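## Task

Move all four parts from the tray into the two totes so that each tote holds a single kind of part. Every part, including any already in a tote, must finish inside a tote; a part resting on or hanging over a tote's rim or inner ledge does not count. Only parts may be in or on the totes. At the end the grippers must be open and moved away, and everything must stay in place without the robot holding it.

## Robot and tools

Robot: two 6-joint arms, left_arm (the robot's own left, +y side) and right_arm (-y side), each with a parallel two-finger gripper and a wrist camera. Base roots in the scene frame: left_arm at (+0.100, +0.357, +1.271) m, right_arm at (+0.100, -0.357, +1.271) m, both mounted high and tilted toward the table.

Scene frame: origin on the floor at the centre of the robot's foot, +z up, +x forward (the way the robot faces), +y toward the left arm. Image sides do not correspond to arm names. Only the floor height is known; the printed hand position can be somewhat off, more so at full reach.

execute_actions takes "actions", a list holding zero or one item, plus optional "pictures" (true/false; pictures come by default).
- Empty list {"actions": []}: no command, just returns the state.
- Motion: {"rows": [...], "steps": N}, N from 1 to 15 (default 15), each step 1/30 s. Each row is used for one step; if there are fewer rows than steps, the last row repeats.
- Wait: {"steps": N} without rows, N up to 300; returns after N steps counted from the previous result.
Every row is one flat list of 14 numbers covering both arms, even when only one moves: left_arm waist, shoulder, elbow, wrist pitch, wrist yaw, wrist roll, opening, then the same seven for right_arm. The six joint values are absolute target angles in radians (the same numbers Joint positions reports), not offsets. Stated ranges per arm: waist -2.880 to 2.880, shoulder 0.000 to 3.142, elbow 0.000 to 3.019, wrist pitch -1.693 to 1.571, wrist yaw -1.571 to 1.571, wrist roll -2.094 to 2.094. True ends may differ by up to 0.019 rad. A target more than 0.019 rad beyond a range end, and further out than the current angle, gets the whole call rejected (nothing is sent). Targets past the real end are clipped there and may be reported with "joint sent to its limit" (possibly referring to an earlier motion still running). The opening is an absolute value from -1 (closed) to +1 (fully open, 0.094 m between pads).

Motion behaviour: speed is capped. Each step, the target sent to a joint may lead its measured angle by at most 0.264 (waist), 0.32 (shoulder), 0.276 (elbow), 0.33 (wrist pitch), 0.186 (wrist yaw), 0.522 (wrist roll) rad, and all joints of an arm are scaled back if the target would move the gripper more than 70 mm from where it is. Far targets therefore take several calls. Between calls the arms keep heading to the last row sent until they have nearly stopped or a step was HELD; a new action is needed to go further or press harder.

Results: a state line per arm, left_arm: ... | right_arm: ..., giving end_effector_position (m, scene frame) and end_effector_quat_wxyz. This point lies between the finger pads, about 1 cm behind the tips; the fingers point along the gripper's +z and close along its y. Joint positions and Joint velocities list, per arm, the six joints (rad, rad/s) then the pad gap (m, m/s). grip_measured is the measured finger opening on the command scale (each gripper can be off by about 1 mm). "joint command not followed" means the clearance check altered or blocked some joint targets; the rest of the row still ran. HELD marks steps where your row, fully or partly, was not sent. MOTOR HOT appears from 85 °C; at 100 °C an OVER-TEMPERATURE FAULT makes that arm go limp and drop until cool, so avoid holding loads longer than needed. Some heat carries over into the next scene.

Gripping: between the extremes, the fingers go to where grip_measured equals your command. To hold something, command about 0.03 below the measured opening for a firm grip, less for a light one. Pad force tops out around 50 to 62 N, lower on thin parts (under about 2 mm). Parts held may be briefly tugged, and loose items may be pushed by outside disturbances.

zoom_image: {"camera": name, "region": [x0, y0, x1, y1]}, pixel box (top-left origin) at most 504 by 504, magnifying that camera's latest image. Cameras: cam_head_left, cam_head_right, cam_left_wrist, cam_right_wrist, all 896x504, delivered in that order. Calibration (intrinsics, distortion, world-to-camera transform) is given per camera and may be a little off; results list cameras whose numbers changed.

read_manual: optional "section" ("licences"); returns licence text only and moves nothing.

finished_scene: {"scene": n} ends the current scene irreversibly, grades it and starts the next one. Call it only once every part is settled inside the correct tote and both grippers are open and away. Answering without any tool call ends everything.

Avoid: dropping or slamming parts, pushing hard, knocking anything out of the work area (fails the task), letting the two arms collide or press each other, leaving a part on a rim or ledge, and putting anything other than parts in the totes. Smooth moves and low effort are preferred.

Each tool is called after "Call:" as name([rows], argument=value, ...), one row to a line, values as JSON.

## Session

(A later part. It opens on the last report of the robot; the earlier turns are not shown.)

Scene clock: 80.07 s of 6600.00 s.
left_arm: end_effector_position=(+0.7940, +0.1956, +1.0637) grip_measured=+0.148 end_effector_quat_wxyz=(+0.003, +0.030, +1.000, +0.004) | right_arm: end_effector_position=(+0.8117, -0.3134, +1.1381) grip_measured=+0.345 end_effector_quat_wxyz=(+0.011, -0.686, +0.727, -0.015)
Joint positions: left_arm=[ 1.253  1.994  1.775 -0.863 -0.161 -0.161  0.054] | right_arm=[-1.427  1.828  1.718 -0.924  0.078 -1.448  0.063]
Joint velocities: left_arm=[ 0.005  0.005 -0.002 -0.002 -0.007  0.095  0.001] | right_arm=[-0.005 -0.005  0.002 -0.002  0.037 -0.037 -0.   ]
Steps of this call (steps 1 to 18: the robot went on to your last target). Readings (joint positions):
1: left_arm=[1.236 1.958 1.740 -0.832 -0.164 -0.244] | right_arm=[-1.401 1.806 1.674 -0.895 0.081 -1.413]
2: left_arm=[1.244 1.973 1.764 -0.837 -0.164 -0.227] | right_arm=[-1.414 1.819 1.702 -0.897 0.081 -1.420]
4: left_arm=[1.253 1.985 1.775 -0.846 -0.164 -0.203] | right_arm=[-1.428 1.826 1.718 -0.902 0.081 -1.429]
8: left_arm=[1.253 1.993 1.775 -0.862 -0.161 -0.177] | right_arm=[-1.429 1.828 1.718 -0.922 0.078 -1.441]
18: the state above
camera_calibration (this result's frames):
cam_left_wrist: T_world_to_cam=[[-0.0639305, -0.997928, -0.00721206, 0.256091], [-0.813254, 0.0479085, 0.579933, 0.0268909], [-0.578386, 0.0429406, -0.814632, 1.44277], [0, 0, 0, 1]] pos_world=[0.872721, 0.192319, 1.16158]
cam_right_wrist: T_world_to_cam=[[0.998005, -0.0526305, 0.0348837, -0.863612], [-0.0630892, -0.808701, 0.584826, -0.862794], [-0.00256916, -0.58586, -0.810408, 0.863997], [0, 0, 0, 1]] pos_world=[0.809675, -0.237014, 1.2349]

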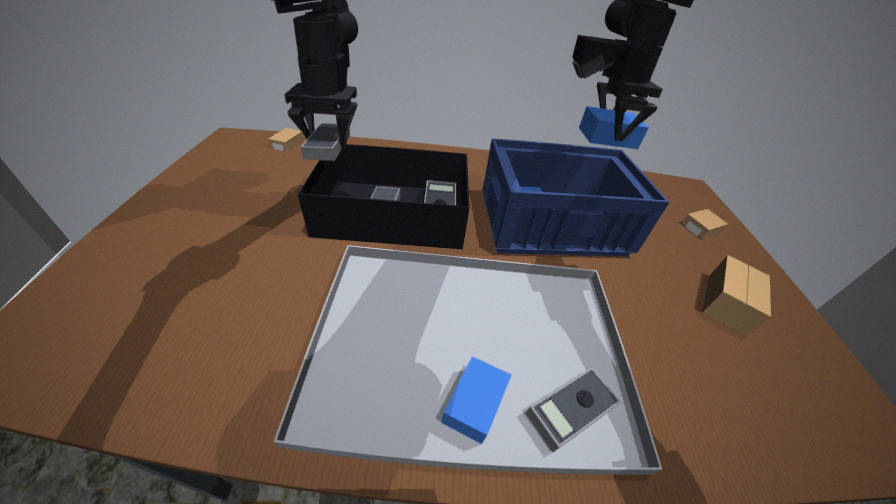

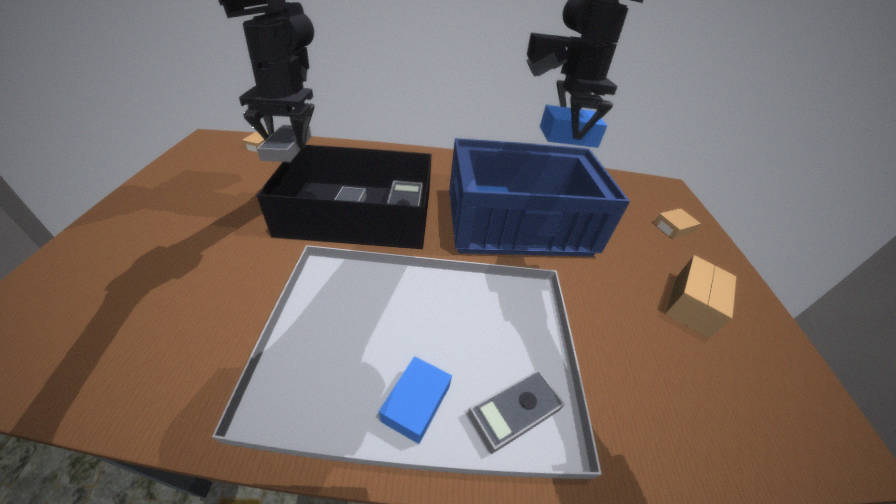

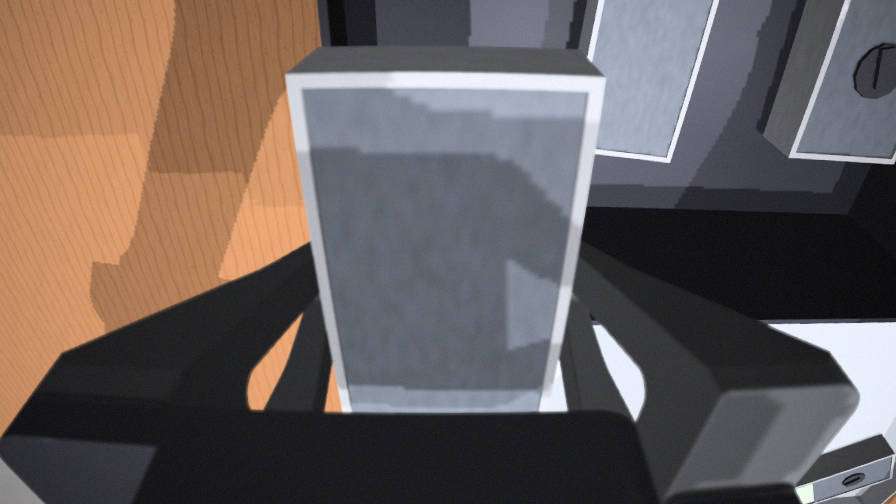

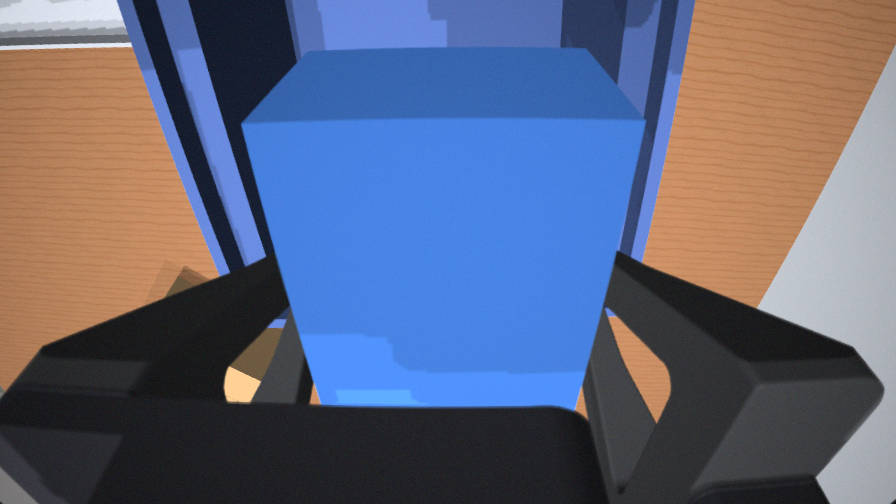

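Call:
execute_actions([
  {"rows":[[1.215,2.0,1.81,-0.85,-0.158,-0.135,0.11,-1.45,1.85,1.74,-0.905,0.065,-1.48,0.305],[1.215,2.008,1.815,-0.846,-0.158,-0.135,0.11,-1.455,1.862,1.741,-0.896,0.06,-1.49,0.305],[1.215,2.016,1.82,-0.842,-0.158,-0.13,0.11,-1.46,1.874,1.742,-0.887,0.055,-1.495,0.305],[1.215,2.026,1.826,-0.838,-0.158,-0.13,0.11,-1.463,1.886,1.743,-0.878,0.052,-1.495,0.305],[1.218,2.037,1.832,-0.834,-0.158,-0.13,0.11,-1.466,1.898,1.744,-0.869,0.052,-1.495,0.305],[1.222,2.049,1.839,-0.829,-0.158,-0.13,0.11,-1.468,1.91,1.746,-0.86,0.052,-1.495,0.305],[1.228,2.061,1.846,-0.824,-0.158,-0.13,0.11,-1.47,1.922,1.748,-0.851,0.052,-1.495,0.305],[1.234,2.073,1.853,-0.819,-0.158,-0.13,0.11,-1.472,1.934,1.75,-0.842,0.052,-1.495,0.305],[1.24,2.085,1.86,-0.814,-0.158,-0.13,0.11,-1.472,1.946,1.752,-0.833,0.052,-1.495,0.305],[1.244,2.097,1.867,-0.809,-0.158,-0.13,0.11,-1.472,1.958,1.754,-0.824,0.052,-1.495,0.305],[1.247,2.108,1.874,-0.804,-0.158,-0.13,0.11,-1.472,1.97,1.756,-0.815,0.052,-1.495,0.305],[1.25,2.119,1.881,-0.799,-0.158,-0.13,0.11,-1.472,1.981,1.758,-0.806,0.052,-1.495,0.305],[1.25,2.129,1.888,-0.795,-0.158,-0.13,0.11,-1.472,1.991,1.76,-0.797,0.052,-1.495,0.305],[1.25,2.138,1.894,-0.791,-0.158,-0.13,0.11,-1.472,2.0,1.762,-0.789,0.052,-1.495,0.305],[1.25,2.145,1.899,-0.788,-0.158,-0.13,0.11,-1.472,2.007,1.764,-0.782,0.052,-1.495,0.305]],"steps":15},
], pictures=false)

Call:
execute_actions([
  {"steps":12},
])

Scene clock: 98.60 s of 6600.00 s.
left_arm: end_effector_position=(+0.7954, +0.1754, +1.0081) grip_measured=+0.148 end_effector_quat_wxyz=(+0.004, +0.044, +0.999, +0.000) | right_arm: end_effector_position=(+0.7996, -0.3315, +1.0462) grip_measured=+0.345 end_effector_quat_wxyz=(-0.001, -0.687, +0.727, -0.002)
Joint positions: left_arm=[ 1.239  2.115  1.841 -0.809 -0.161 -0.147  0.054] | right_arm=[-1.465  1.975  1.721 -0.813  0.055 -1.48   0.063]
Joint velocities: left_arm=[ 0.005  0.396  0.12   0.12  -0.007 -0.037 -0.001] | right_arm=[-0.005  0.444 -0.007  0.212 -0.022 -0.125  0.001]
Steps of this call (steps 1 to 15: the robot went on to your last target; steps 16 to 90: nothing new was sent; then 15.03 s passed at rest; steps 91 to 105: all 15 steps of this action). Readings (joint positions):
91: left_arm=[1.252 1.994 1.775 -0.863 -0.161 -0.158] | right_arm=[-1.428 1.828 1.718 -0.923 0.074 -1.451]
92: left_arm=[1.251 1.994 1.775 -0.863 -0.161 -0.157] | right_arm=[-1.429 1.829 1.718 -0.921 0.068 -1.456]
94: left_arm=[1.246 1.996 1.775 -0.859 -0.161 -0.154] | right_arm=[-1.433 1.834 1.718 -0.909 0.058 -1.465]
98: left_arm=[1.237 2.022 1.795 -0.844 -0.161 -0.149] | right_arm=[-1.449 1.866 1.718 -0.874 0.055 -1.475]
105: the state above

Scene clock: 99.00 s of 6600.00 s.
left_arm: end_effector_position=(+0.7842, +0.1741, +0.9826) grip_measured=+0.148 end_effector_quat_wxyz=(-0.010, +0.046, +0.999, +0.003) | right_arm: end_effector_position=(+0.7910, -0.3304, +1.0186) grip_measured=+0.345 end_effector_quat_wxyz=(-0.010, -0.688, +0.726, +0.006)
Joint positions: left_arm=[ 1.239  2.159  1.851 -0.802 -0.161 -0.146  0.054] | right_arm=[-1.465  2.024  1.729 -0.796  0.055 -1.482  0.063]
Joint velocities: left_arm=[-0.005 -0.005  0.027  0.017 -0.081 -0.066 -0.   ] | right_arm=[-0.015 -0.005  0.027  0.007 -0.007 -0.007  0.   ]
Steps of this call (steps 1 to 12: the robot went on to your last target). Readings (joint positions):
1: left_arm=[1.239 2.127 1.844 -0.805 -0.161 -0.147] | right_arm=[-1.465 1.989 1.721 -0.806 0.055 -1.481]
2: left_arm=[1.239 2.137 1.845 -0.803 -0.161 -0.146] | right_arm=[-1.465 2.001 1.721 -0.803 0.055 -1.481]
4: left_arm=[1.239 2.151 1.845 -0.803 -0.161 -0.146] | right_arm=[-1.465 2.018 1.721 -0.801 0.055 -1.482]
8: left_arm=[1.239 2.159 1.845 -0.803 -0.161 -0.146] | right_arm=[-1.465 2.024 1.722 -0.800 0.055 -1.482]
12: the state above
camera_calibration (this result's frames):
cam_left_wrist: T_world_to_cam=[[-0.0956192, -0.995409, -0.00427511, 0.255031], [-0.795389, 0.0738216, 0.601587, 0.0271404], [-0.598509, 0.0609236, -0.798796, 1.36897], [0, 0, 0, 1]] pos_world=[0.865312, 0.168454, 1.07829]
cam_right_wrist: T_world_to_cam=[[0.998549, -0.0481116, -0.0241753, -0.778444], [-0.0248144, -0.809661, 0.586373, -0.840096], [-0.0477852, -0.584922, -0.809681, 0.792399], [0, 0, 0, 1]] pos_world=[0.794334, -0.254153, 1.11538]

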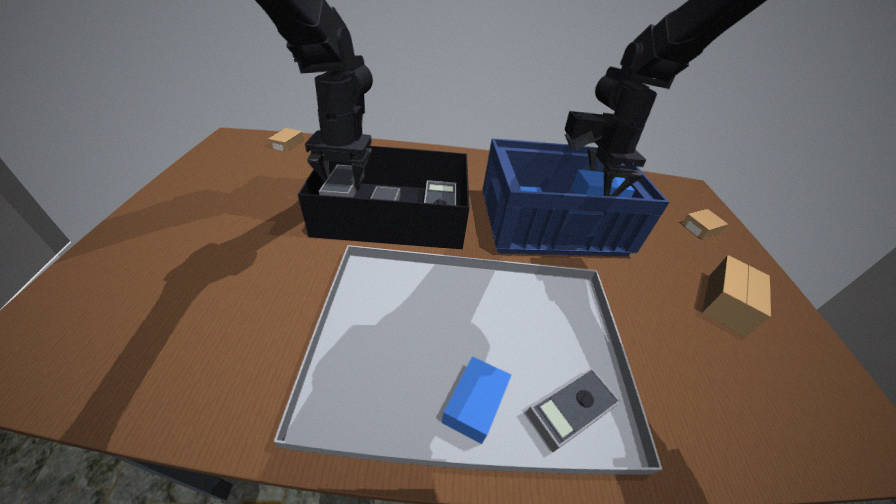

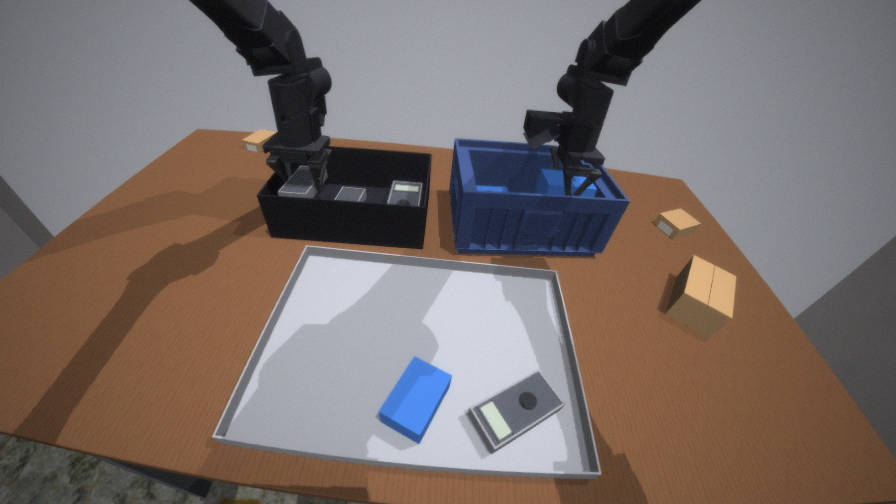

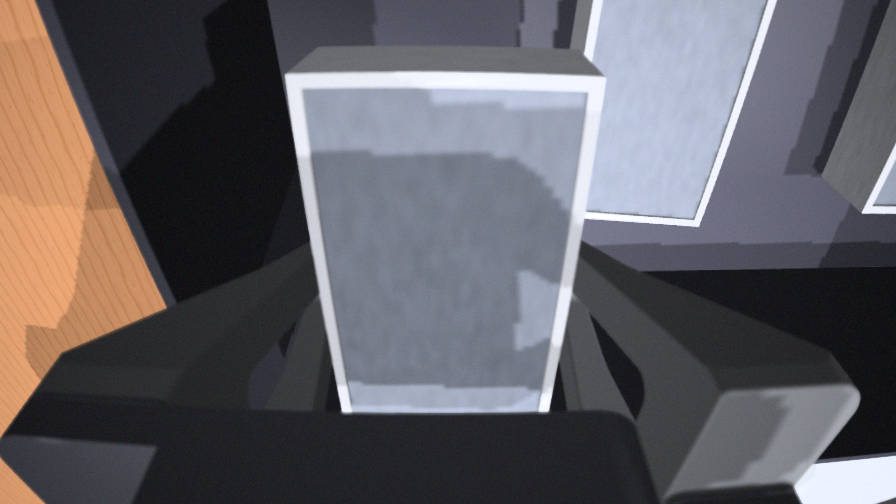

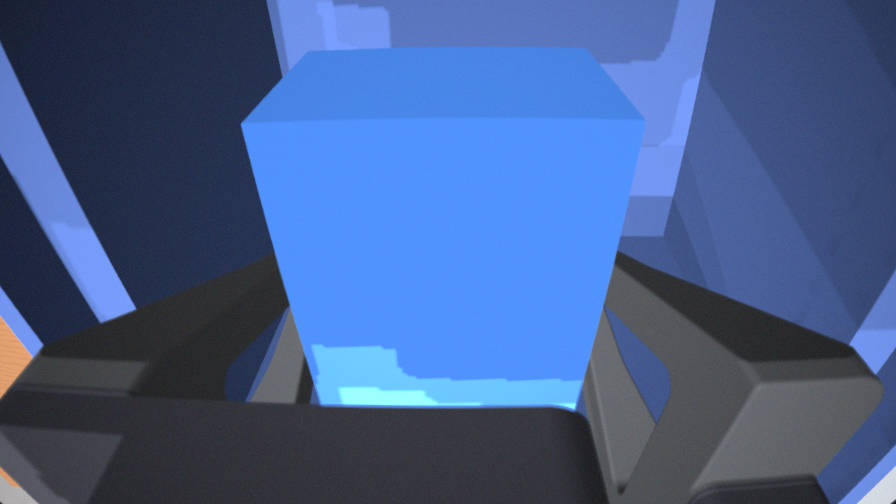

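Call:
execute_actions([
  {"rows":[[1.262,2.16,1.915,-0.785,-0.152,-0.125,0.11,-1.455,2.03,1.78,-0.777,0.052,-1.49,0.305],[1.263,2.169,1.922,-0.782,-0.152,-0.125,0.11,-1.455,2.039,1.786,-0.772,0.052,-1.49,0.305],[1.264,2.178,1.929,-0.779,-0.152,-0.125,0.11,-1.455,2.048,1.792,-0.767,0.052,-1.49,0.305],[1.265,2.187,1.935,-0.776,-0.151,-0.125,0.11,-1.455,2.057,1.797,-0.762,0.052,-1.49,0.305],[1.266,2.196,1.941,-0.773,-0.151,-0.12,0.11,-1.455,2.066,1.802,-0.757,0.052,-1.49,0.305],[1.267,2.205,1.947,-0.77,-0.15,-0.12,0.11,-1.455,2.075,1.807,-0.752,0.052,-1.49,0.305],[1.268,2.214,1.953,-0.766,-0.15,-0.12,0.11,-1.455,2.084,1.812,-0.747,0.052,-1.49,0.305],[1.269,2.223,1.959,-0.762,-0.149,-0.12,0.11,-1.455,2.093,1.817,-0.742,0.052,-1.49,0.305],[1.27,2.232,1.965,-0.758,-0.149,-0.118,0.11,-1.455,2.102,1.822,-0.737,0.052,-1.49,0.305],[1.271,2.241,1.971,-0.754,-0.148,-0.118,0.11,-1.455,2.111,1.827,-0.732,0.052,-1.49,0.305],[1.272,2.25,1.977,-0.75,-0.148,-0.118,0.11,-1.455,2.12,1.832,-0.727,0.052,-1.49,0.305],[1.272,2.258,1.983,-0.747,-0.148,-0.118,0.11,-1.455,2.128,1.837,-0.723,0.052,-1.49,0.305],[1.272,2.265,1.988,-0.744,-0.148,-0.118,0.11,-1.455,2.135,1.841,-0.72,0.052,-1.49,0.305],[1.272,2.271,1.993,-0.741,-0.148,-0.118,0.11,-1.455,2.141,1.845,-0.717,0.052,-1.49,0.305],[1.272,2.276,1.997,-0.739,-0.148,-0.118,0.11,-1.455,2.146,1.848,-0.715,0.052,-1.49,0.305]],"steps":15},
], pictures=false)

Call:
execute_actions([
  {"steps":12},
])

Scene clock: 111.63 s of 6600.00 s.
left_arm: end_effector_position=(+0.8113, +0.1830, +0.9516) grip_measured=+0.148 end_effector_quat_wxyz=(+0.015, +0.036, +0.999, +0.001) | right_arm: end_effector_position=(+0.8184, -0.3280, +0.9897) grip_measured=+0.345 end_effector_quat_wxyz=(+0.013, -0.687, +0.727, -0.015)
Joint positions: left_arm=[ 1.265  2.244  1.946 -0.757 -0.153 -0.136  0.054] | right_arm=[-1.465  2.105  1.81  -0.734  0.055 -1.482  0.063]
Joint velocities: left_arm=[ 0.015  0.269  0.085  0.071 -0.051  0.022 -0.002] | right_arm=[-0.005  0.288  0.061  0.081  0.051  0.022 -0.002]
Steps of this call (steps 1 to 30: the robot went on to your last target; steps 31 to 90: nothing new was sent; then 9.13 s passed at rest; steps 91 to 105: all 15 steps of this action). Readings (joint positions):
91: left_arm=[1.240 2.159 1.853 -0.801 -0.159 -0.146] | right_arm=[-1.465 2.024 1.730 -0.795 0.055 -1.482]
92: left_arm=[1.240 2.160 1.855 -0.801 -0.156 -0.144] | right_arm=[-1.465 2.024 1.732 -0.795 0.055 -1.482]
94: left_arm=[1.243 2.164 1.867 -0.799 -0.155 -0.143] | right_arm=[-1.465 2.027 1.742 -0.790 0.055 -1.482]
98: left_arm=[1.253 2.185 1.904 -0.783 -0.154 -0.139] | right_arm=[-1.465 2.046 1.775 -0.767 0.055 -1.482]
105: the state above

Scene clock: 112.03 s of 6600.00 s.
left_arm: end_effector_position=(+0.7981, +0.1823, +0.9289) grip_measured=+0.148 end_effector_quat_wxyz=(+0.001, +0.038, +0.999, +0.002) | right_arm: end_effector_position=(+0.8048, -0.3272, +0.9648) grip_measured=+0.345 end_effector_quat_wxyz=(+0.001, -0.688, +0.726, -0.003)
Joint positions: left_arm=[ 1.266  2.282  1.951 -0.753 -0.15  -0.134  0.054] | right_arm=[-1.465  2.146  1.814 -0.73   0.055 -1.482  0.063]
Joint velocities: left_arm=[-0.005  0.005 -0.002 -0.002 -0.007 -0.081 -0.001] | right_arm=[ 0.005 -0.005  0.002 -0.017 -0.051 -0.037  0.002]
Steps of this call (steps 1 to 12: the robot went on to your last target). Readings (joint positions):
1: left_arm=[1.266 2.253 1.948 -0.755 -0.153 -0.135] | right_arm=[-1.465 2.114 1.812 -0.731 0.055 -1.482]
2: left_arm=[1.266 2.260 1.949 -0.754 -0.151 -0.135] | right_arm=[-1.465 2.122 1.812 -0.730 0.055 -1.482]
4: left_arm=[1.266 2.272 1.949 -0.753 -0.151 -0.134] | right_arm=[-1.465 2.136 1.812 -0.730 0.055 -1.482]
8: left_arm=[1.266 2.282 1.949 -0.753 -0.150 -0.134] | right_arm=[-1.465 2.146 1.812 -0.730 0.055 -1.482]
12: the state above
camera_calibration (this result's frames):
cam_left_wrist: T_world_to_cam=[[-0.0799622, -0.996793, -0.0032447, 0.251039], [-0.809655, 0.0630507, 0.58351, 0.100062], [-0.581434, 0.0492858, -0.8121, 1.33478], [0, 0, 0, 1]] pos_world=[0.877176, 0.178139, 1.0264]
cam_right_wrist: T_world_to_cam=[[0.998765, -0.0495368, 0.00391758, -0.821083], [-0.0424765, -0.810179, 0.584642, -0.789947], [-0.0257873, -0.584086, -0.811282, 0.735564], [0, 0, 0, 1]] pos_world=[0.805483, -0.251039, 1.0618]

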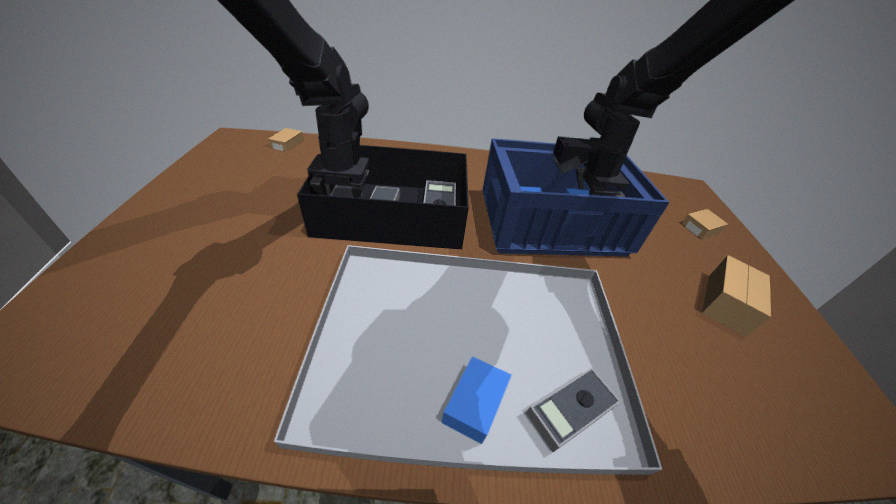

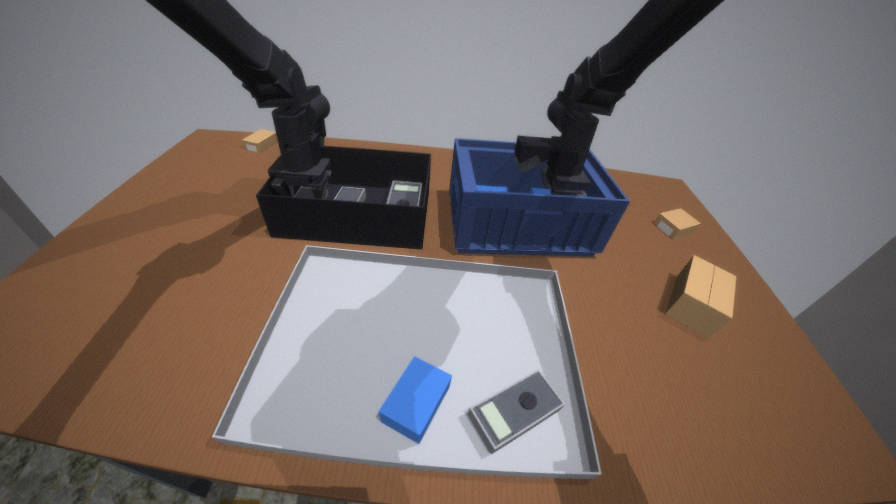

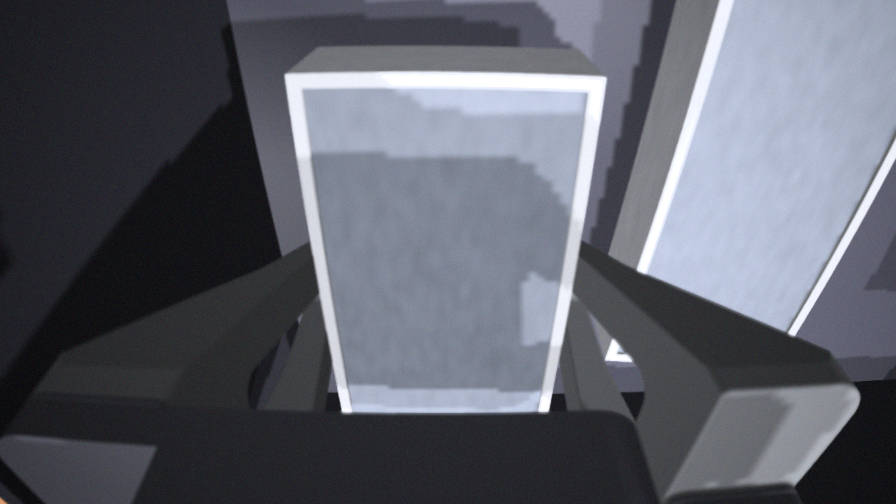

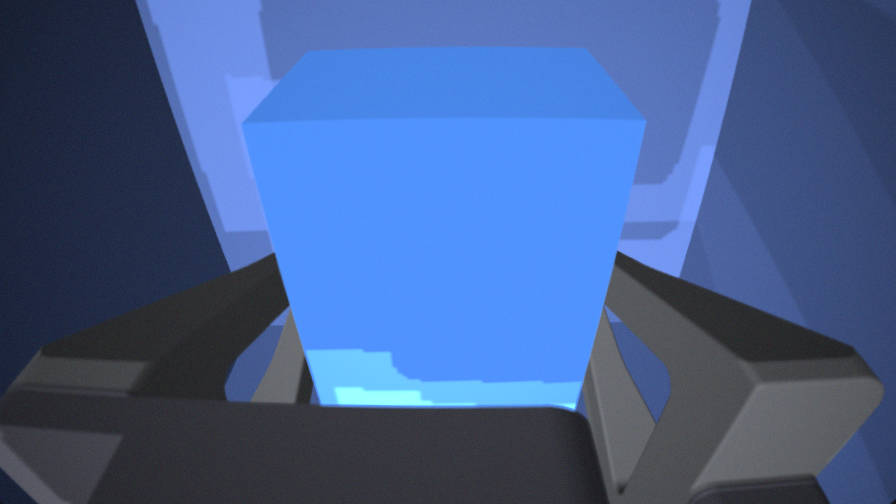

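Call:
execute_actions([
  {"rows":[[1.243,2.285,2.0,-0.737,-0.15,-0.125,0.11,-1.46,2.16,1.852,-0.712,0.052,-1.485,0.305],[1.243,2.292,2.003,-0.735,-0.15,-0.125,0.11,-1.46,2.168,1.856,-0.708,0.052,-1.485,0.305],[1.243,2.298,2.006,-0.733,-0.15,-0.125,0.11,-1.46,2.176,1.86,-0.704,0.052,-1.485,0.305],[1.243,2.304,2.008,-0.732,-0.15,-0.125,0.11,-1.46,2.183,1.862,-0.702,0.052,-1.485,0.305]],"steps":15},
], pictures=false)

Scene clock: 117.20 s of 6600.00 s.
left_arm: end_effector_position=(+0.7991, +0.1780, +0.9248) grip_measured=+0.148 end_effector_quat_wxyz=(+0.004, +0.040, +0.999, +0.001) | right_arm: end_effector_position=(+0.8076, -0.3267, +0.9565) grip_measured=+0.345 end_effector_quat_wxyz=(+0.004, -0.687, +0.726, -0.006)
Joint positions: left_arm=[ 1.261  2.293  1.96  -0.746 -0.15  -0.134  0.054] | right_arm=[-1.465  2.165  1.828 -0.716  0.055 -1.482  0.063]
Joint velocities: left_arm=[ 0.005 -0.015  0.007  0.007  0.037 -0.007  0.   ] | right_arm=[-0.034 -0.005 -0.017 -0.027 -0.022 -0.051  0.001]
Steps of this call (steps 1 to 30: the robot went on to your last target; steps 31 to 90: nothing new was sent; then 1.67 s passed at rest; steps 91 to 105: all 15 steps of this action). Readings (joint positions):
91: left_arm=[1.266 2.282 1.951 -0.753 -0.150 -0.134] | right_arm=[-1.465 2.146 1.814 -0.730 0.055 -1.482]
92: left_arm=[1.266 2.282 1.951 -0.753 -0.150 -0.134] | right_arm=[-1.465 2.146 1.815 -0.729 0.055 -1.482]
94: left_arm=[1.265 2.283 1.953 -0.751 -0.150 -0.134] | right_arm=[-1.465 2.149 1.818 -0.724 0.055 -1.482]
98: left_arm=[1.263 2.290 1.960 -0.746 -0.150 -0.134] | right_arm=[-1.465 2.159 1.828 -0.716 0.055 -1.482]
105: the state above

Call:
execute_actions([
  {"rows":[[1.25,2.312,2.0,-0.74,-0.15,-0.13,0.11,-1.46,2.193,1.855,-0.71,0.052,-1.485,0.305],[1.25,2.312,2.0,-0.74,-0.15,-0.13,0.11,-1.46,2.193,1.855,-0.71,0.052,-1.485,0.305],[1.25,2.312,2.0,-0.74,-0.15,-0.13,0.11,-1.46,2.193,1.855,-0.71,0.052,-1.485,0.305],[1.25,2.312,2.0,-0.74,-0.15,-0.13,0.11,-1.46,2.193,1.855,-0.71,0.052,-1.485,0.305],[1.25,2.312,2.0,-0.74,-0.15,-0.13,0.11,-1.46,2.193,1.855,-0.71,0.052,-1.485,0.305],[1.25,2.312,2.0,-0.74,-0.15,-0.13,0.11,-1.46,2.193,1.855,-0.71,0.052,-1.485,0.305],[1.25,2.305,1.99,-0.745,-0.15,-0.13,0.11,-1.46,2.185,1.85,-0.715,0.052,-1.485,0.305],[1.25,2.285,1.98,-0.745,-0.15,-0.13,0.33,-1.46,2.165,1.84,-0.715,0.052,-1.485,0.65]],"steps":12},
], pictures=false)

Call:
execute_actions([
  {"rows":[[1.245,2.255,1.97,-0.76,-0.153,-0.14,0.33,-1.46,2.145,1.832,-0.73,0.053,-1.485,0.65],[1.243,2.24,1.964,-0.765,-0.154,-0.145,0.33,-1.46,2.13,1.827,-0.737,0.053,-1.485,0.65],[1.241,2.223,1.955,-0.771,-0.155,-0.15,0.33,-1.46,2.113,1.82,-0.745,0.053,-1.485,0.65],[1.239,2.205,1.944,-0.778,-0.156,-0.15,0.33,-1.46,2.095,1.811,-0.754,0.053,-1.485,0.65],[1.237,2.185,1.932,-0.785,-0.157,-0.155,0.33,-1.46,2.075,1.801,-0.764,0.053,-1.485,0.65],[1.235,2.165,1.919,-0.792,-0.158,-0.155,0.33,-1.46,2.055,1.791,-0.774,0.053,-1.485,0.65],[1.233,2.145,1.906,-0.8,-0.159,-0.16,0.33,-1.46,2.033,1.78,-0.785,0.053,-1.485,0.65],[1.231,2.125,1.893,-0.808,-0.16,-0.16,0.33,-1.46,2.011,1.769,-0.796,0.053,-1.485,0.65],[1.229,2.103,1.88,-0.816,-0.161,-0.16,0.33,-1.46,1.988,1.758,-0.808,0.053,-1.485,0.65],[1.227,2.08,1.867,-0.825,-0.162,-0.16,0.33,-1.46,1.964,1.749,-0.822,0.053,-1.485,0.65],[1.225,2.055,1.853,-0.835,-0.163,-0.16,0.33,-1.46,1.94,1.741,-0.84,0.053,-1.485,0.65],[1.222,2.03,1.838,-0.845,-0.164,-0.16,0.33,-1.46,1.915,1.734,-0.86,0.053,-1.485,0.65],[1.219,2.005,1.823,-0.855,-0.165,-0.16,0.33,-1.46,1.89,1.728,-0.88,0.053,-1.485,0.65],[1.216,1.98,1.808,-0.865,-0.166,-0.16,0.33,-1.46,1.865,1.722,-0.9,0.053,-1.485,0.65],[1.213,1.955,1.79,-0.875,-0.167,-0.16,0.33,-1.46,1.84,1.717,-0.92,0.053,-1.485,0.65]],"steps":15},
], pictures=false)

Call:
execute_actions([
  {"steps":8},
])

Scene clock: 149.07 s of 6600.00 s.
left_arm: end_effector_position=(+0.7968, +0.1780, +0.9217) grip_measured=+0.327 end_effector_quat_wxyz=(+0.001, +0.040, +0.999, +0.001) | right_arm: end_effector_position=(+0.8055, -0.3266, +0.9534) grip_measured=+0.647 end_effector_quat_wxyz=(+0.002, -0.688, +0.726, -0.005)
Joint positions: left_arm=[ 1.261  2.298  1.96  -0.746 -0.15  -0.134  0.062] | right_arm=[-1.465  2.17   1.828 -0.716  0.055 -1.482  0.077]
Joint velocities: left_arm=[ 0.005 -0.005 -0.017 -0.012  0.007  0.007 -0.   ] | right_arm=[ 0.005 -0.005 -0.007 -0.007  0.066 -0.022  0.001]
Steps of this call (steps 1 to 15: the robot went on to your last target; steps 16 to 90: nothing new was sent; then 28.47 s passed at rest; steps 91 to 102: all 12 steps of this action). Readings (joint positions):
91: left_arm=[1.261 2.293 1.960 -0.746 -0.150 -0.134] | right_arm=[-1.465 2.166 1.828 -0.716 0.055 -1.482]
92: left_arm=[1.261 2.294 1.960 -0.746 -0.150 -0.134] | right_arm=[-1.465 2.166 1.828 -0.716 0.055 -1.482]
94: left_arm=[1.261 2.295 1.960 -0.746 -0.150 -0.134] | right_arm=[-1.465 2.167 1.828 -0.716 0.055 -1.482]
98: left_arm=[1.261 2.298 1.960 -0.746 -0.150 -0.134] | right_arm=[-1.465 2.170 1.828 -0.716 0.055 -1.482]
102: the state above

Scene clock: 149.57 s of 6600.00 s.
left_arm: end_effector_position=(+0.7865, +0.1827, +1.0032) grip_measured=+0.327 end_effector_quat_wxyz=(-0.011, +0.047, +0.999, +0.004) | right_arm: end_effector_position=(+0.8007, -0.3326, +1.0687) grip_measured=+0.647 end_effector_quat_wxyz=(-0.004, -0.688, +0.726, +0.001)
Joint positions: left_arm=[ 1.247  2.117  1.832 -0.826 -0.159 -0.138  0.062] | right_arm=[-1.465  1.94   1.725 -0.86   0.055 -1.482  0.077]
Joint velocities: left_arm=[-0.054 -0.669 -0.359 -0.232 -0.022 -0.037  0.   ] | right_arm=[ 0.005 -0.864 -0.12  -0.549 -0.022 -0.022 -0.001]
Steps of this call (steps 1 to 15: all 15 steps of this action). Readings (joint positions):
1: left_arm=[1.261 2.298 1.960 -0.746 -0.150 -0.134] | right_arm=[-1.465 2.170 1.828 -0.716 0.055 -1.482]
2: left_arm=[1.261 2.298 1.960 -0.748 -0.150 -0.134] | right_arm=[-1.465 2.170 1.828 -0.717 0.055 -1.482]
4: left_arm=[1.261 2.292 1.956 -0.754 -0.151 -0.134] | right_arm=[-1.465 2.163 1.822 -0.725 0.055 -1.482]
8: left_arm=[1.257 2.247 1.912 -0.778 -0.154 -0.138] | right_arm=[-1.465 2.110 1.780 -0.761 0.055 -1.482]
15: the state above

Scene clock: 149.83 s of 6600.00 s.
left_arm: end_effector_position=(+0.8063, +0.1789, +1.0851) grip_measured=+0.327 end_effector_quat_wxyz=(+0.024, +0.046, +0.999, -0.004) | right_arm: end_effector_position=(+0.8248, -0.3362, +1.1550) grip_measured=+0.647 end_effector_quat_wxyz=(+0.031, -0.685, +0.727, -0.030)
Joint positions: left_arm=[ 1.229  1.972  1.791 -0.861 -0.163 -0.143  0.062] | right_arm=[-1.465  1.8    1.719 -0.901  0.055 -1.482  0.077]
Joint velocities: left_arm=[-0.083 -0.288 -0.032 -0.012  0.022 -0.037 -0.   ] | right_arm=[-0.015 -0.044  0.007 -0.007 -0.007  0.022  0.   ]
Steps of this call (steps 1 to 8: the robot went on to your last target). Readings (joint positions):
1: left_arm=[1.245 2.094 1.819 -0.834 -0.160 -0.138] | right_arm=[-1.465 1.912 1.721 -0.877 0.055 -1.482]
2: left_arm=[1.243 2.071 1.808 -0.842 -0.161 -0.138] | right_arm=[-1.465 1.886 1.719 -0.890 0.055 -1.482]
4: left_arm=[1.239 2.029 1.793 -0.855 -0.163 -0.140] | right_arm=[-1.465 1.842 1.719 -0.900 0.055 -1.482]
8: the state above
camera_calibration (this result's frames):
cam_left_wrist: T_world_to_cam=[[-0.0964187, -0.995314, 0.00731118, 0.250369], [-0.833844, 0.0847833, 0.545451, 0.0726856], [-0.543515, 0.0464952, -0.838111, 1.46475], [0, 0, 0, 1]] pos_world=[0.880862, 0.174929, 1.18615]
cam_right_wrist: T_world_to_cam=[[0.995056, -0.0537235, 0.0835306, -0.932605], [-0.0922521, -0.811497, 0.577028, -0.858189], [0.0367849, -0.581881, -0.812442, 0.835595], [0, 0, 0, 1]] pos_world=[0.818087, -0.260304, 1.25197]

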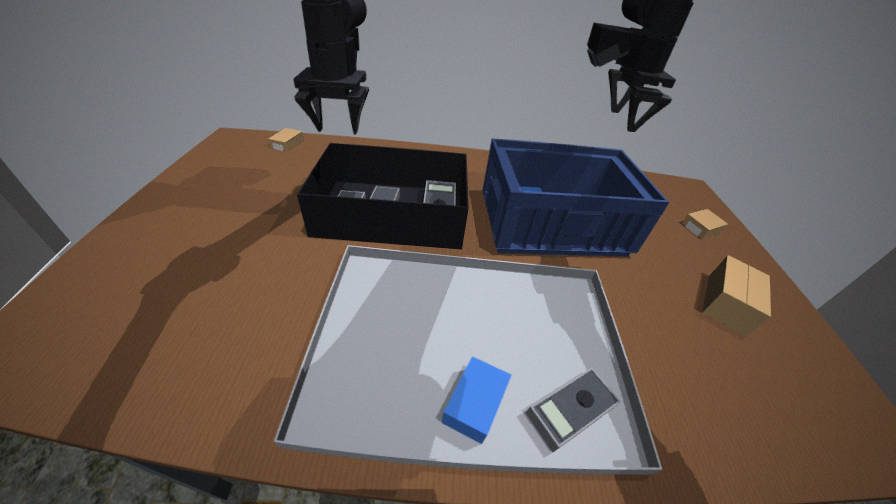

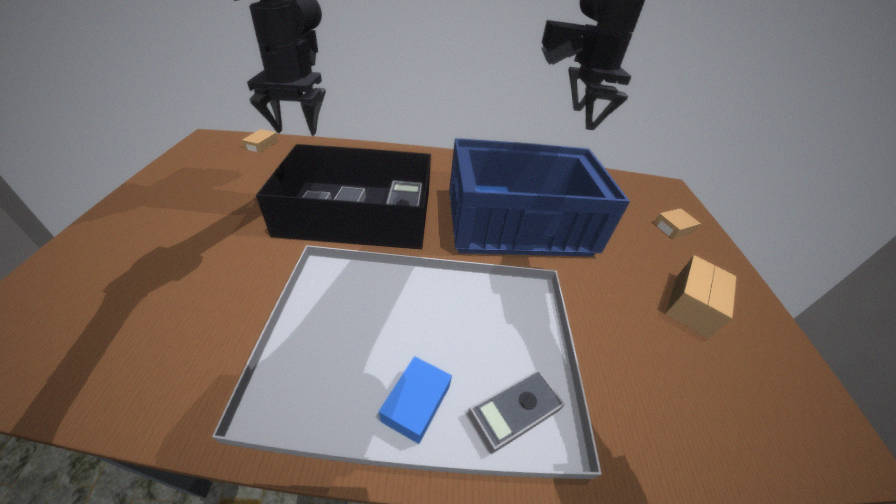

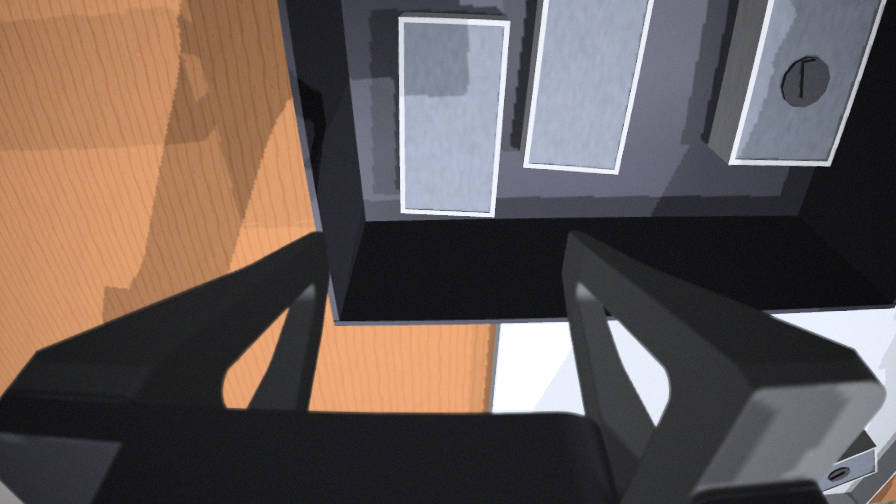

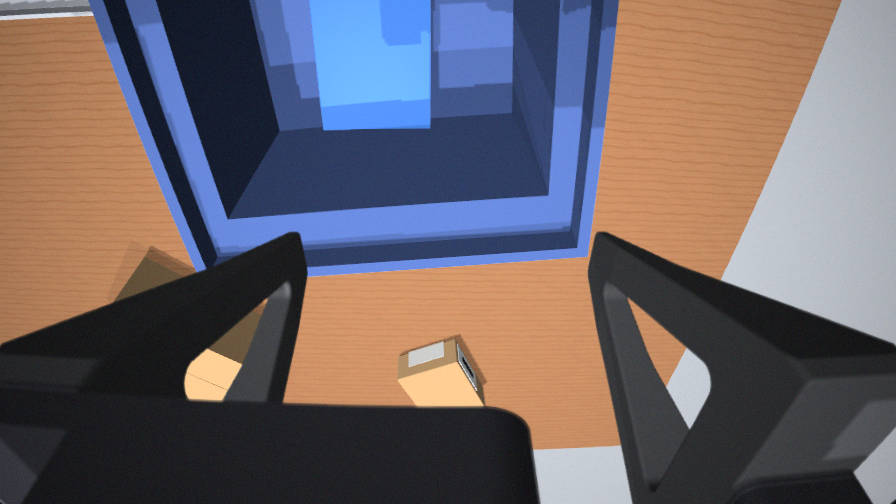

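Call:
execute_actions([
  {"rows":[[1.18,1.9,1.7,-0.83,-0.18,-0.1,1,-1.46,1.82,1.72,-0.93,0.053,-1.2,1],[1.15,1.87,1.62,-0.79,-0.2,-0.05,1,-1.46,1.82,1.72,-0.93,0.053,-0.9,1],[1.1,1.84,1.53,-0.74,-0.22,0,1,-1.46,1.82,1.72,-0.93,0.053,-0.6,1],[0.85,1.83,1.2,-0.53,-0.32,0.15,1,-1.46,1.82,1.72,-0.93,0.053,1.65,1]],"steps":15},
], pictures=false)

Call:
execute_actions([
  {"rows":[[0.5,2.15,1.42,-0.58,-0.44,0.19,1,-1.46,1.82,1.72,-0.93,0.053,1.65,1]],"steps":15},
], pictures=false)

Call:
execute_actions([
  {"rows":[[0.48,2.18,1.45,-0.565,-0.449,0.19,1,-1.46,1.82,1.72,-0.93,0.053,1.65,1],[0.475,2.21,1.47,-0.555,-0.449,0.19,1,-1.46,1.82,1.72,-0.93,0.053,1.65,1],[0.47,2.24,1.49,-0.545,-0.449,0.19,1,-1.46,1.82,1.72,-0.93,0.053,1.65,1],[0.47,2.27,1.51,-0.535,-0.449,0.19,1,-1.46,1.82,1.72,-0.93,0.053,1.65,1],[0.47,2.295,1.53,-0.525,-0.449,0.19,1,-1.46,1.82,1.72,-0.93,0.053,1.65,1],[0.47,2.315,1.55,-0.518,-0.449,0.19,1,-1.46,1.82,1.72,-0.93,0.053,1.65,1],[0.47,2.33,1.565,-0.513,-0.449,0.19,1,-1.46,1.82,1.72,-0.93,0.053,1.65,1]],"steps":15},
], pictures=false)

Call:
execute_actions([
  {"steps":8},
])

Scene clock: 159.53 s of 6600.00 s.
left_arm: end_effector_position=(+0.5669, +0.0685, +1.0416) grip_measured=+1.000 end_effector_quat_wxyz=(-0.028, +0.295, +0.955, +0.015) | right_arm: end_effector_position=(+0.8161, -0.3358, +1.1406) grip_measured=+1.000 end_effector_quat_wxyz=(+0.024, -0.072, +0.997, -0.003)
Joint positions: left_arm=[ 0.924  1.889  1.246 -0.576 -0.313  0.053  0.094] | right_arm=[-1.465  1.822  1.718 -0.915  0.055 -0.112  0.094]
Joint velocities: left_arm=[-1.001  0.005 -0.901  0.447 -0.022  0.579  0.   ] | right_arm=[-0.005  0.005  0.007 -0.007 -0.007  2.791  0.   ]
Steps of this call (steps 1 to 30: the robot went on to your last target; steps 31 to 90: nothing new was sent; then 6.20 s passed at rest; steps 91 to 105: all 15 steps of this action). Readings (joint positions):
91: left_arm=[1.223 1.956 1.777 -0.857 -0.169 -0.140] | right_arm=[-1.465 1.822 1.718 -0.908 0.055 -1.446]
92: left_arm=[1.220 1.943 1.744 -0.836 -0.184 -0.129] | right_arm=[-1.465 1.822 1.718 -0.911 0.055 -1.363]
94: left_arm=[1.203 1.905 1.643 -0.787 -0.223 -0.098] | right_arm=[-1.465 1.822 1.718 -0.914 0.055 -1.170]
98: left_arm=[1.127 1.889 1.497 -0.688 -0.280 -0.044] | right_arm=[-1.465 1.822 1.718 -0.915 0.055 -0.785]
105: the state above

Scene clock: 160.03 s of 6600.00 s.
left_arm: end_effector_position=(+0.3935, -0.1377, +1.0331) grip_measured=+1.000 end_effector_quat_wxyz=(-0.013, +0.542, +0.840, +0.000) | right_arm: end_effector_position=(+0.8161, -0.3358, +1.1406) grip_measured=+1.000 end_effector_quat_wxyz=(+0.020, +0.598, +0.801, +0.014)
Joint positions: left_arm=[ 0.479  2.154  1.388 -0.58  -0.434  0.158  0.094] | right_arm=[-1.465  1.822  1.718 -0.915  0.055  1.315  0.094]
Joint velocities: left_arm=[-0.435  0.015  0.002 -0.002 -0.007  0.212  0.   ] | right_arm=[-0.005  0.005 -0.017 -0.002 -0.007  2.278  0.   ]
Steps of this call (steps 1 to 15: all 15 steps of this action). Readings (joint positions):
1: left_arm=[0.889 1.897 1.231 -0.575 -0.333 0.064] | right_arm=[-1.465 1.822 1.718 -0.915 0.055 -0.016]
2: left_arm=[0.855 1.918 1.238 -0.580 -0.356 0.071] | right_arm=[-1.465 1.822 1.718 -0.915 0.055 0.081]
4: left_arm=[0.790 1.973 1.273 -0.580 -0.386 0.083] | right_arm=[-1.465 1.822 1.718 -0.915 0.055 0.273]
8: left_arm=[0.666 2.063 1.327 -0.580 -0.418 0.106] | right_arm=[-1.465 1.822 1.718 -0.915 0.055 0.658]
15: the state above

Scene clock: 160.53 s of 6600.00 s.
left_arm: end_effector_position=(+0.3803, -0.1882, +0.9773) grip_measured=+1.000 end_effector_quat_wxyz=(+0.008, +0.549, +0.835, -0.005) | right_arm: end_effector_position=(+0.8161, -0.3358, +1.1406) grip_measured=+1.000 end_effector_quat_wxyz=(+0.018, +0.715, +0.698, +0.017)
Joint positions: left_arm=[ 0.459  2.339  1.55  -0.522 -0.446  0.174  0.094] | right_arm=[-1.465  1.822  1.718 -0.915  0.055  1.626  0.094]
Joint velocities: left_arm=[-0.005  0.005 -0.022  0.012 -0.037 -0.066  0.   ] | right_arm=[-0.015 -0.005  0.007 -0.017 -0.037  0.037  0.   ]
Steps of this call (steps 1 to 15: all 15 steps of this action). Readings (joint positions):
1: left_arm=[0.467 2.156 1.388 -0.580 -0.437 0.162] | right_arm=[-1.465 1.822 1.718 -0.915 0.055 1.380]
2: left_arm=[0.459 2.161 1.395 -0.580 -0.441 0.165] | right_arm=[-1.465 1.822 1.718 -0.915 0.055 1.432]
4: left_arm=[0.455 2.187 1.431 -0.572 -0.443 0.169] | right_arm=[-1.465 1.822 1.718 -0.915 0.055 1.507]
8: left_arm=[0.459 2.280 1.534 -0.531 -0.446 0.171] | right_arm=[-1.465 1.822 1.718 -0.915 0.055 1.584]
15: the state above

Scene clock: 160.80 s of 6600.00 s.
left_arm: end_effector_position=(+0.3803, -0.1882, +0.9773) grip_measured=+1.000 end_effector_quat_wxyz=(+0.008, +0.550, +0.835, -0.005) | right_arm: end_effector_position=(+0.8161, -0.3358, +1.1406) grip_measured=+1.000 end_effector_quat_wxyz=(+0.018, +0.718, +0.695, +0.017)
Joint positions: left_arm=[ 0.459  2.339  1.55  -0.522 -0.446  0.174  0.094] | right_arm=[-1.465  1.822  1.718 -0.915  0.055  1.635  0.094]
Joint velocities: left_arm=[-0.024 -0.005  0.002 -0.002 -0.022 -0.095  0.   ] | right_arm=[ 0.005 -0.005 -0.002 -0.007 -0.022  0.037  0.   ]
Steps of this call (steps 1 to 8: the robot went on to your last target). Readings (joint positions):
1: left_arm=[0.459 2.339 1.550 -0.522 -0.446 0.174] | right_arm=[-1.465 1.822 1.718 -0.915 0.055 1.629]
2: left_arm=[0.459 2.339 1.550 -0.522 -0.446 0.174] | right_arm=[-1.465 1.822 1.718 -0.915 0.055 1.630]
4: left_arm=[0.459 2.339 1.550 -0.522 -0.446 0.174] | right_arm=[-1.465 1.822 1.718 -0.915 0.055 1.633]
8: the state above
camera_calibration (this result's frames):
cam_left_wrist: T_world_to_cam=[[-0.9197, -0.392622, 0.000654344, 0.277732], [-0.322255, 0.755818, 0.569992, -0.284813], [-0.224286, 0.524011, -0.82165, 1.11231], [0, 0, 0, 1]] pos_world=[0.413124, -0.258554, 1.07609]
cam_right_wrist: T_world_to_cam=[[-0.998324, 0.0279822, -0.05065, 0.884591], [-0.00662038, 0.814325, 0.580372, -0.378082], [0.0574856, 0.579735, -0.812775, 1.19793], [0, 0, 0, 1]] pos_world=[0.811742, -0.411355, 1.23788]

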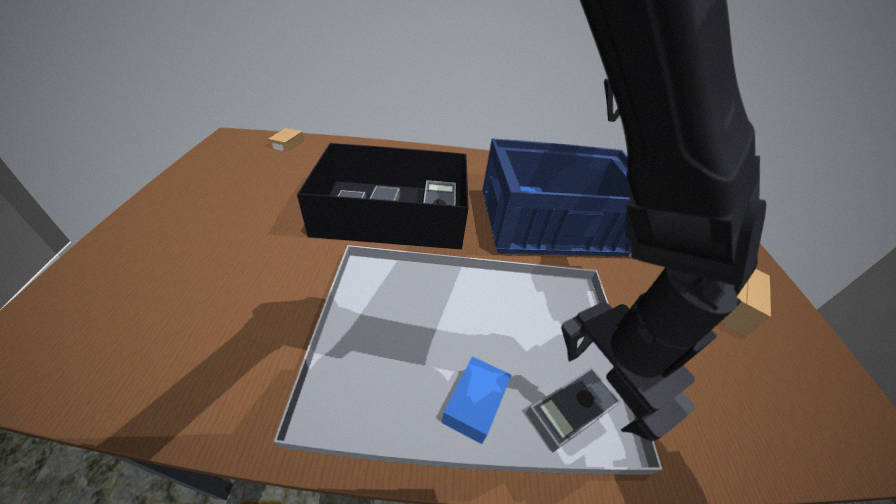

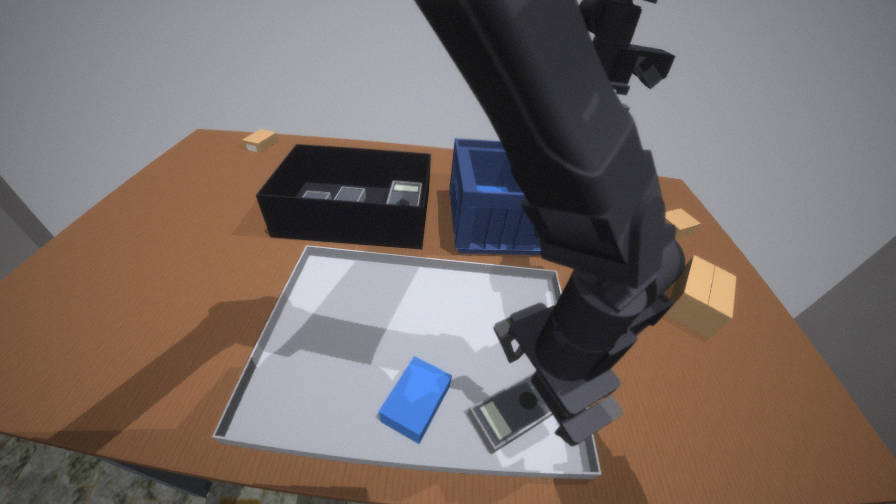

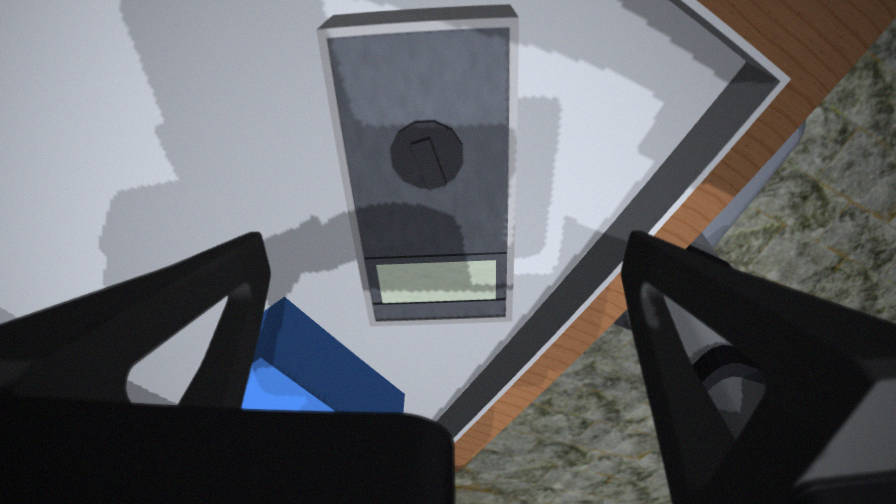

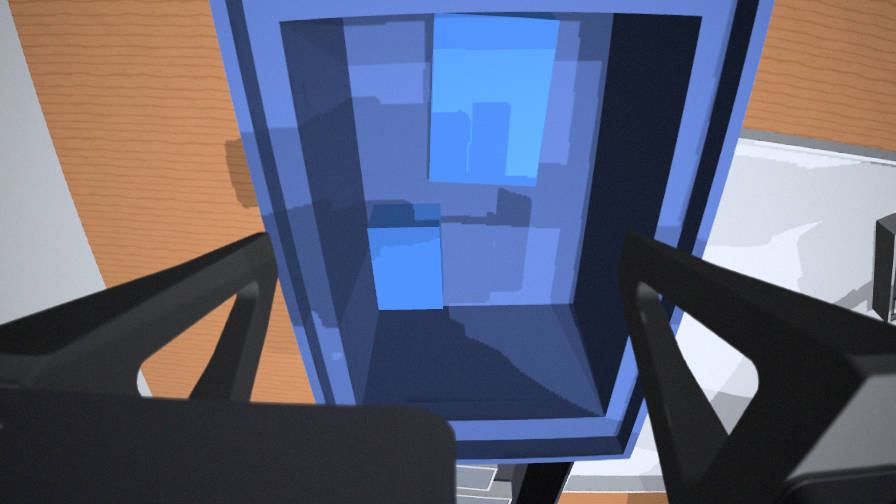

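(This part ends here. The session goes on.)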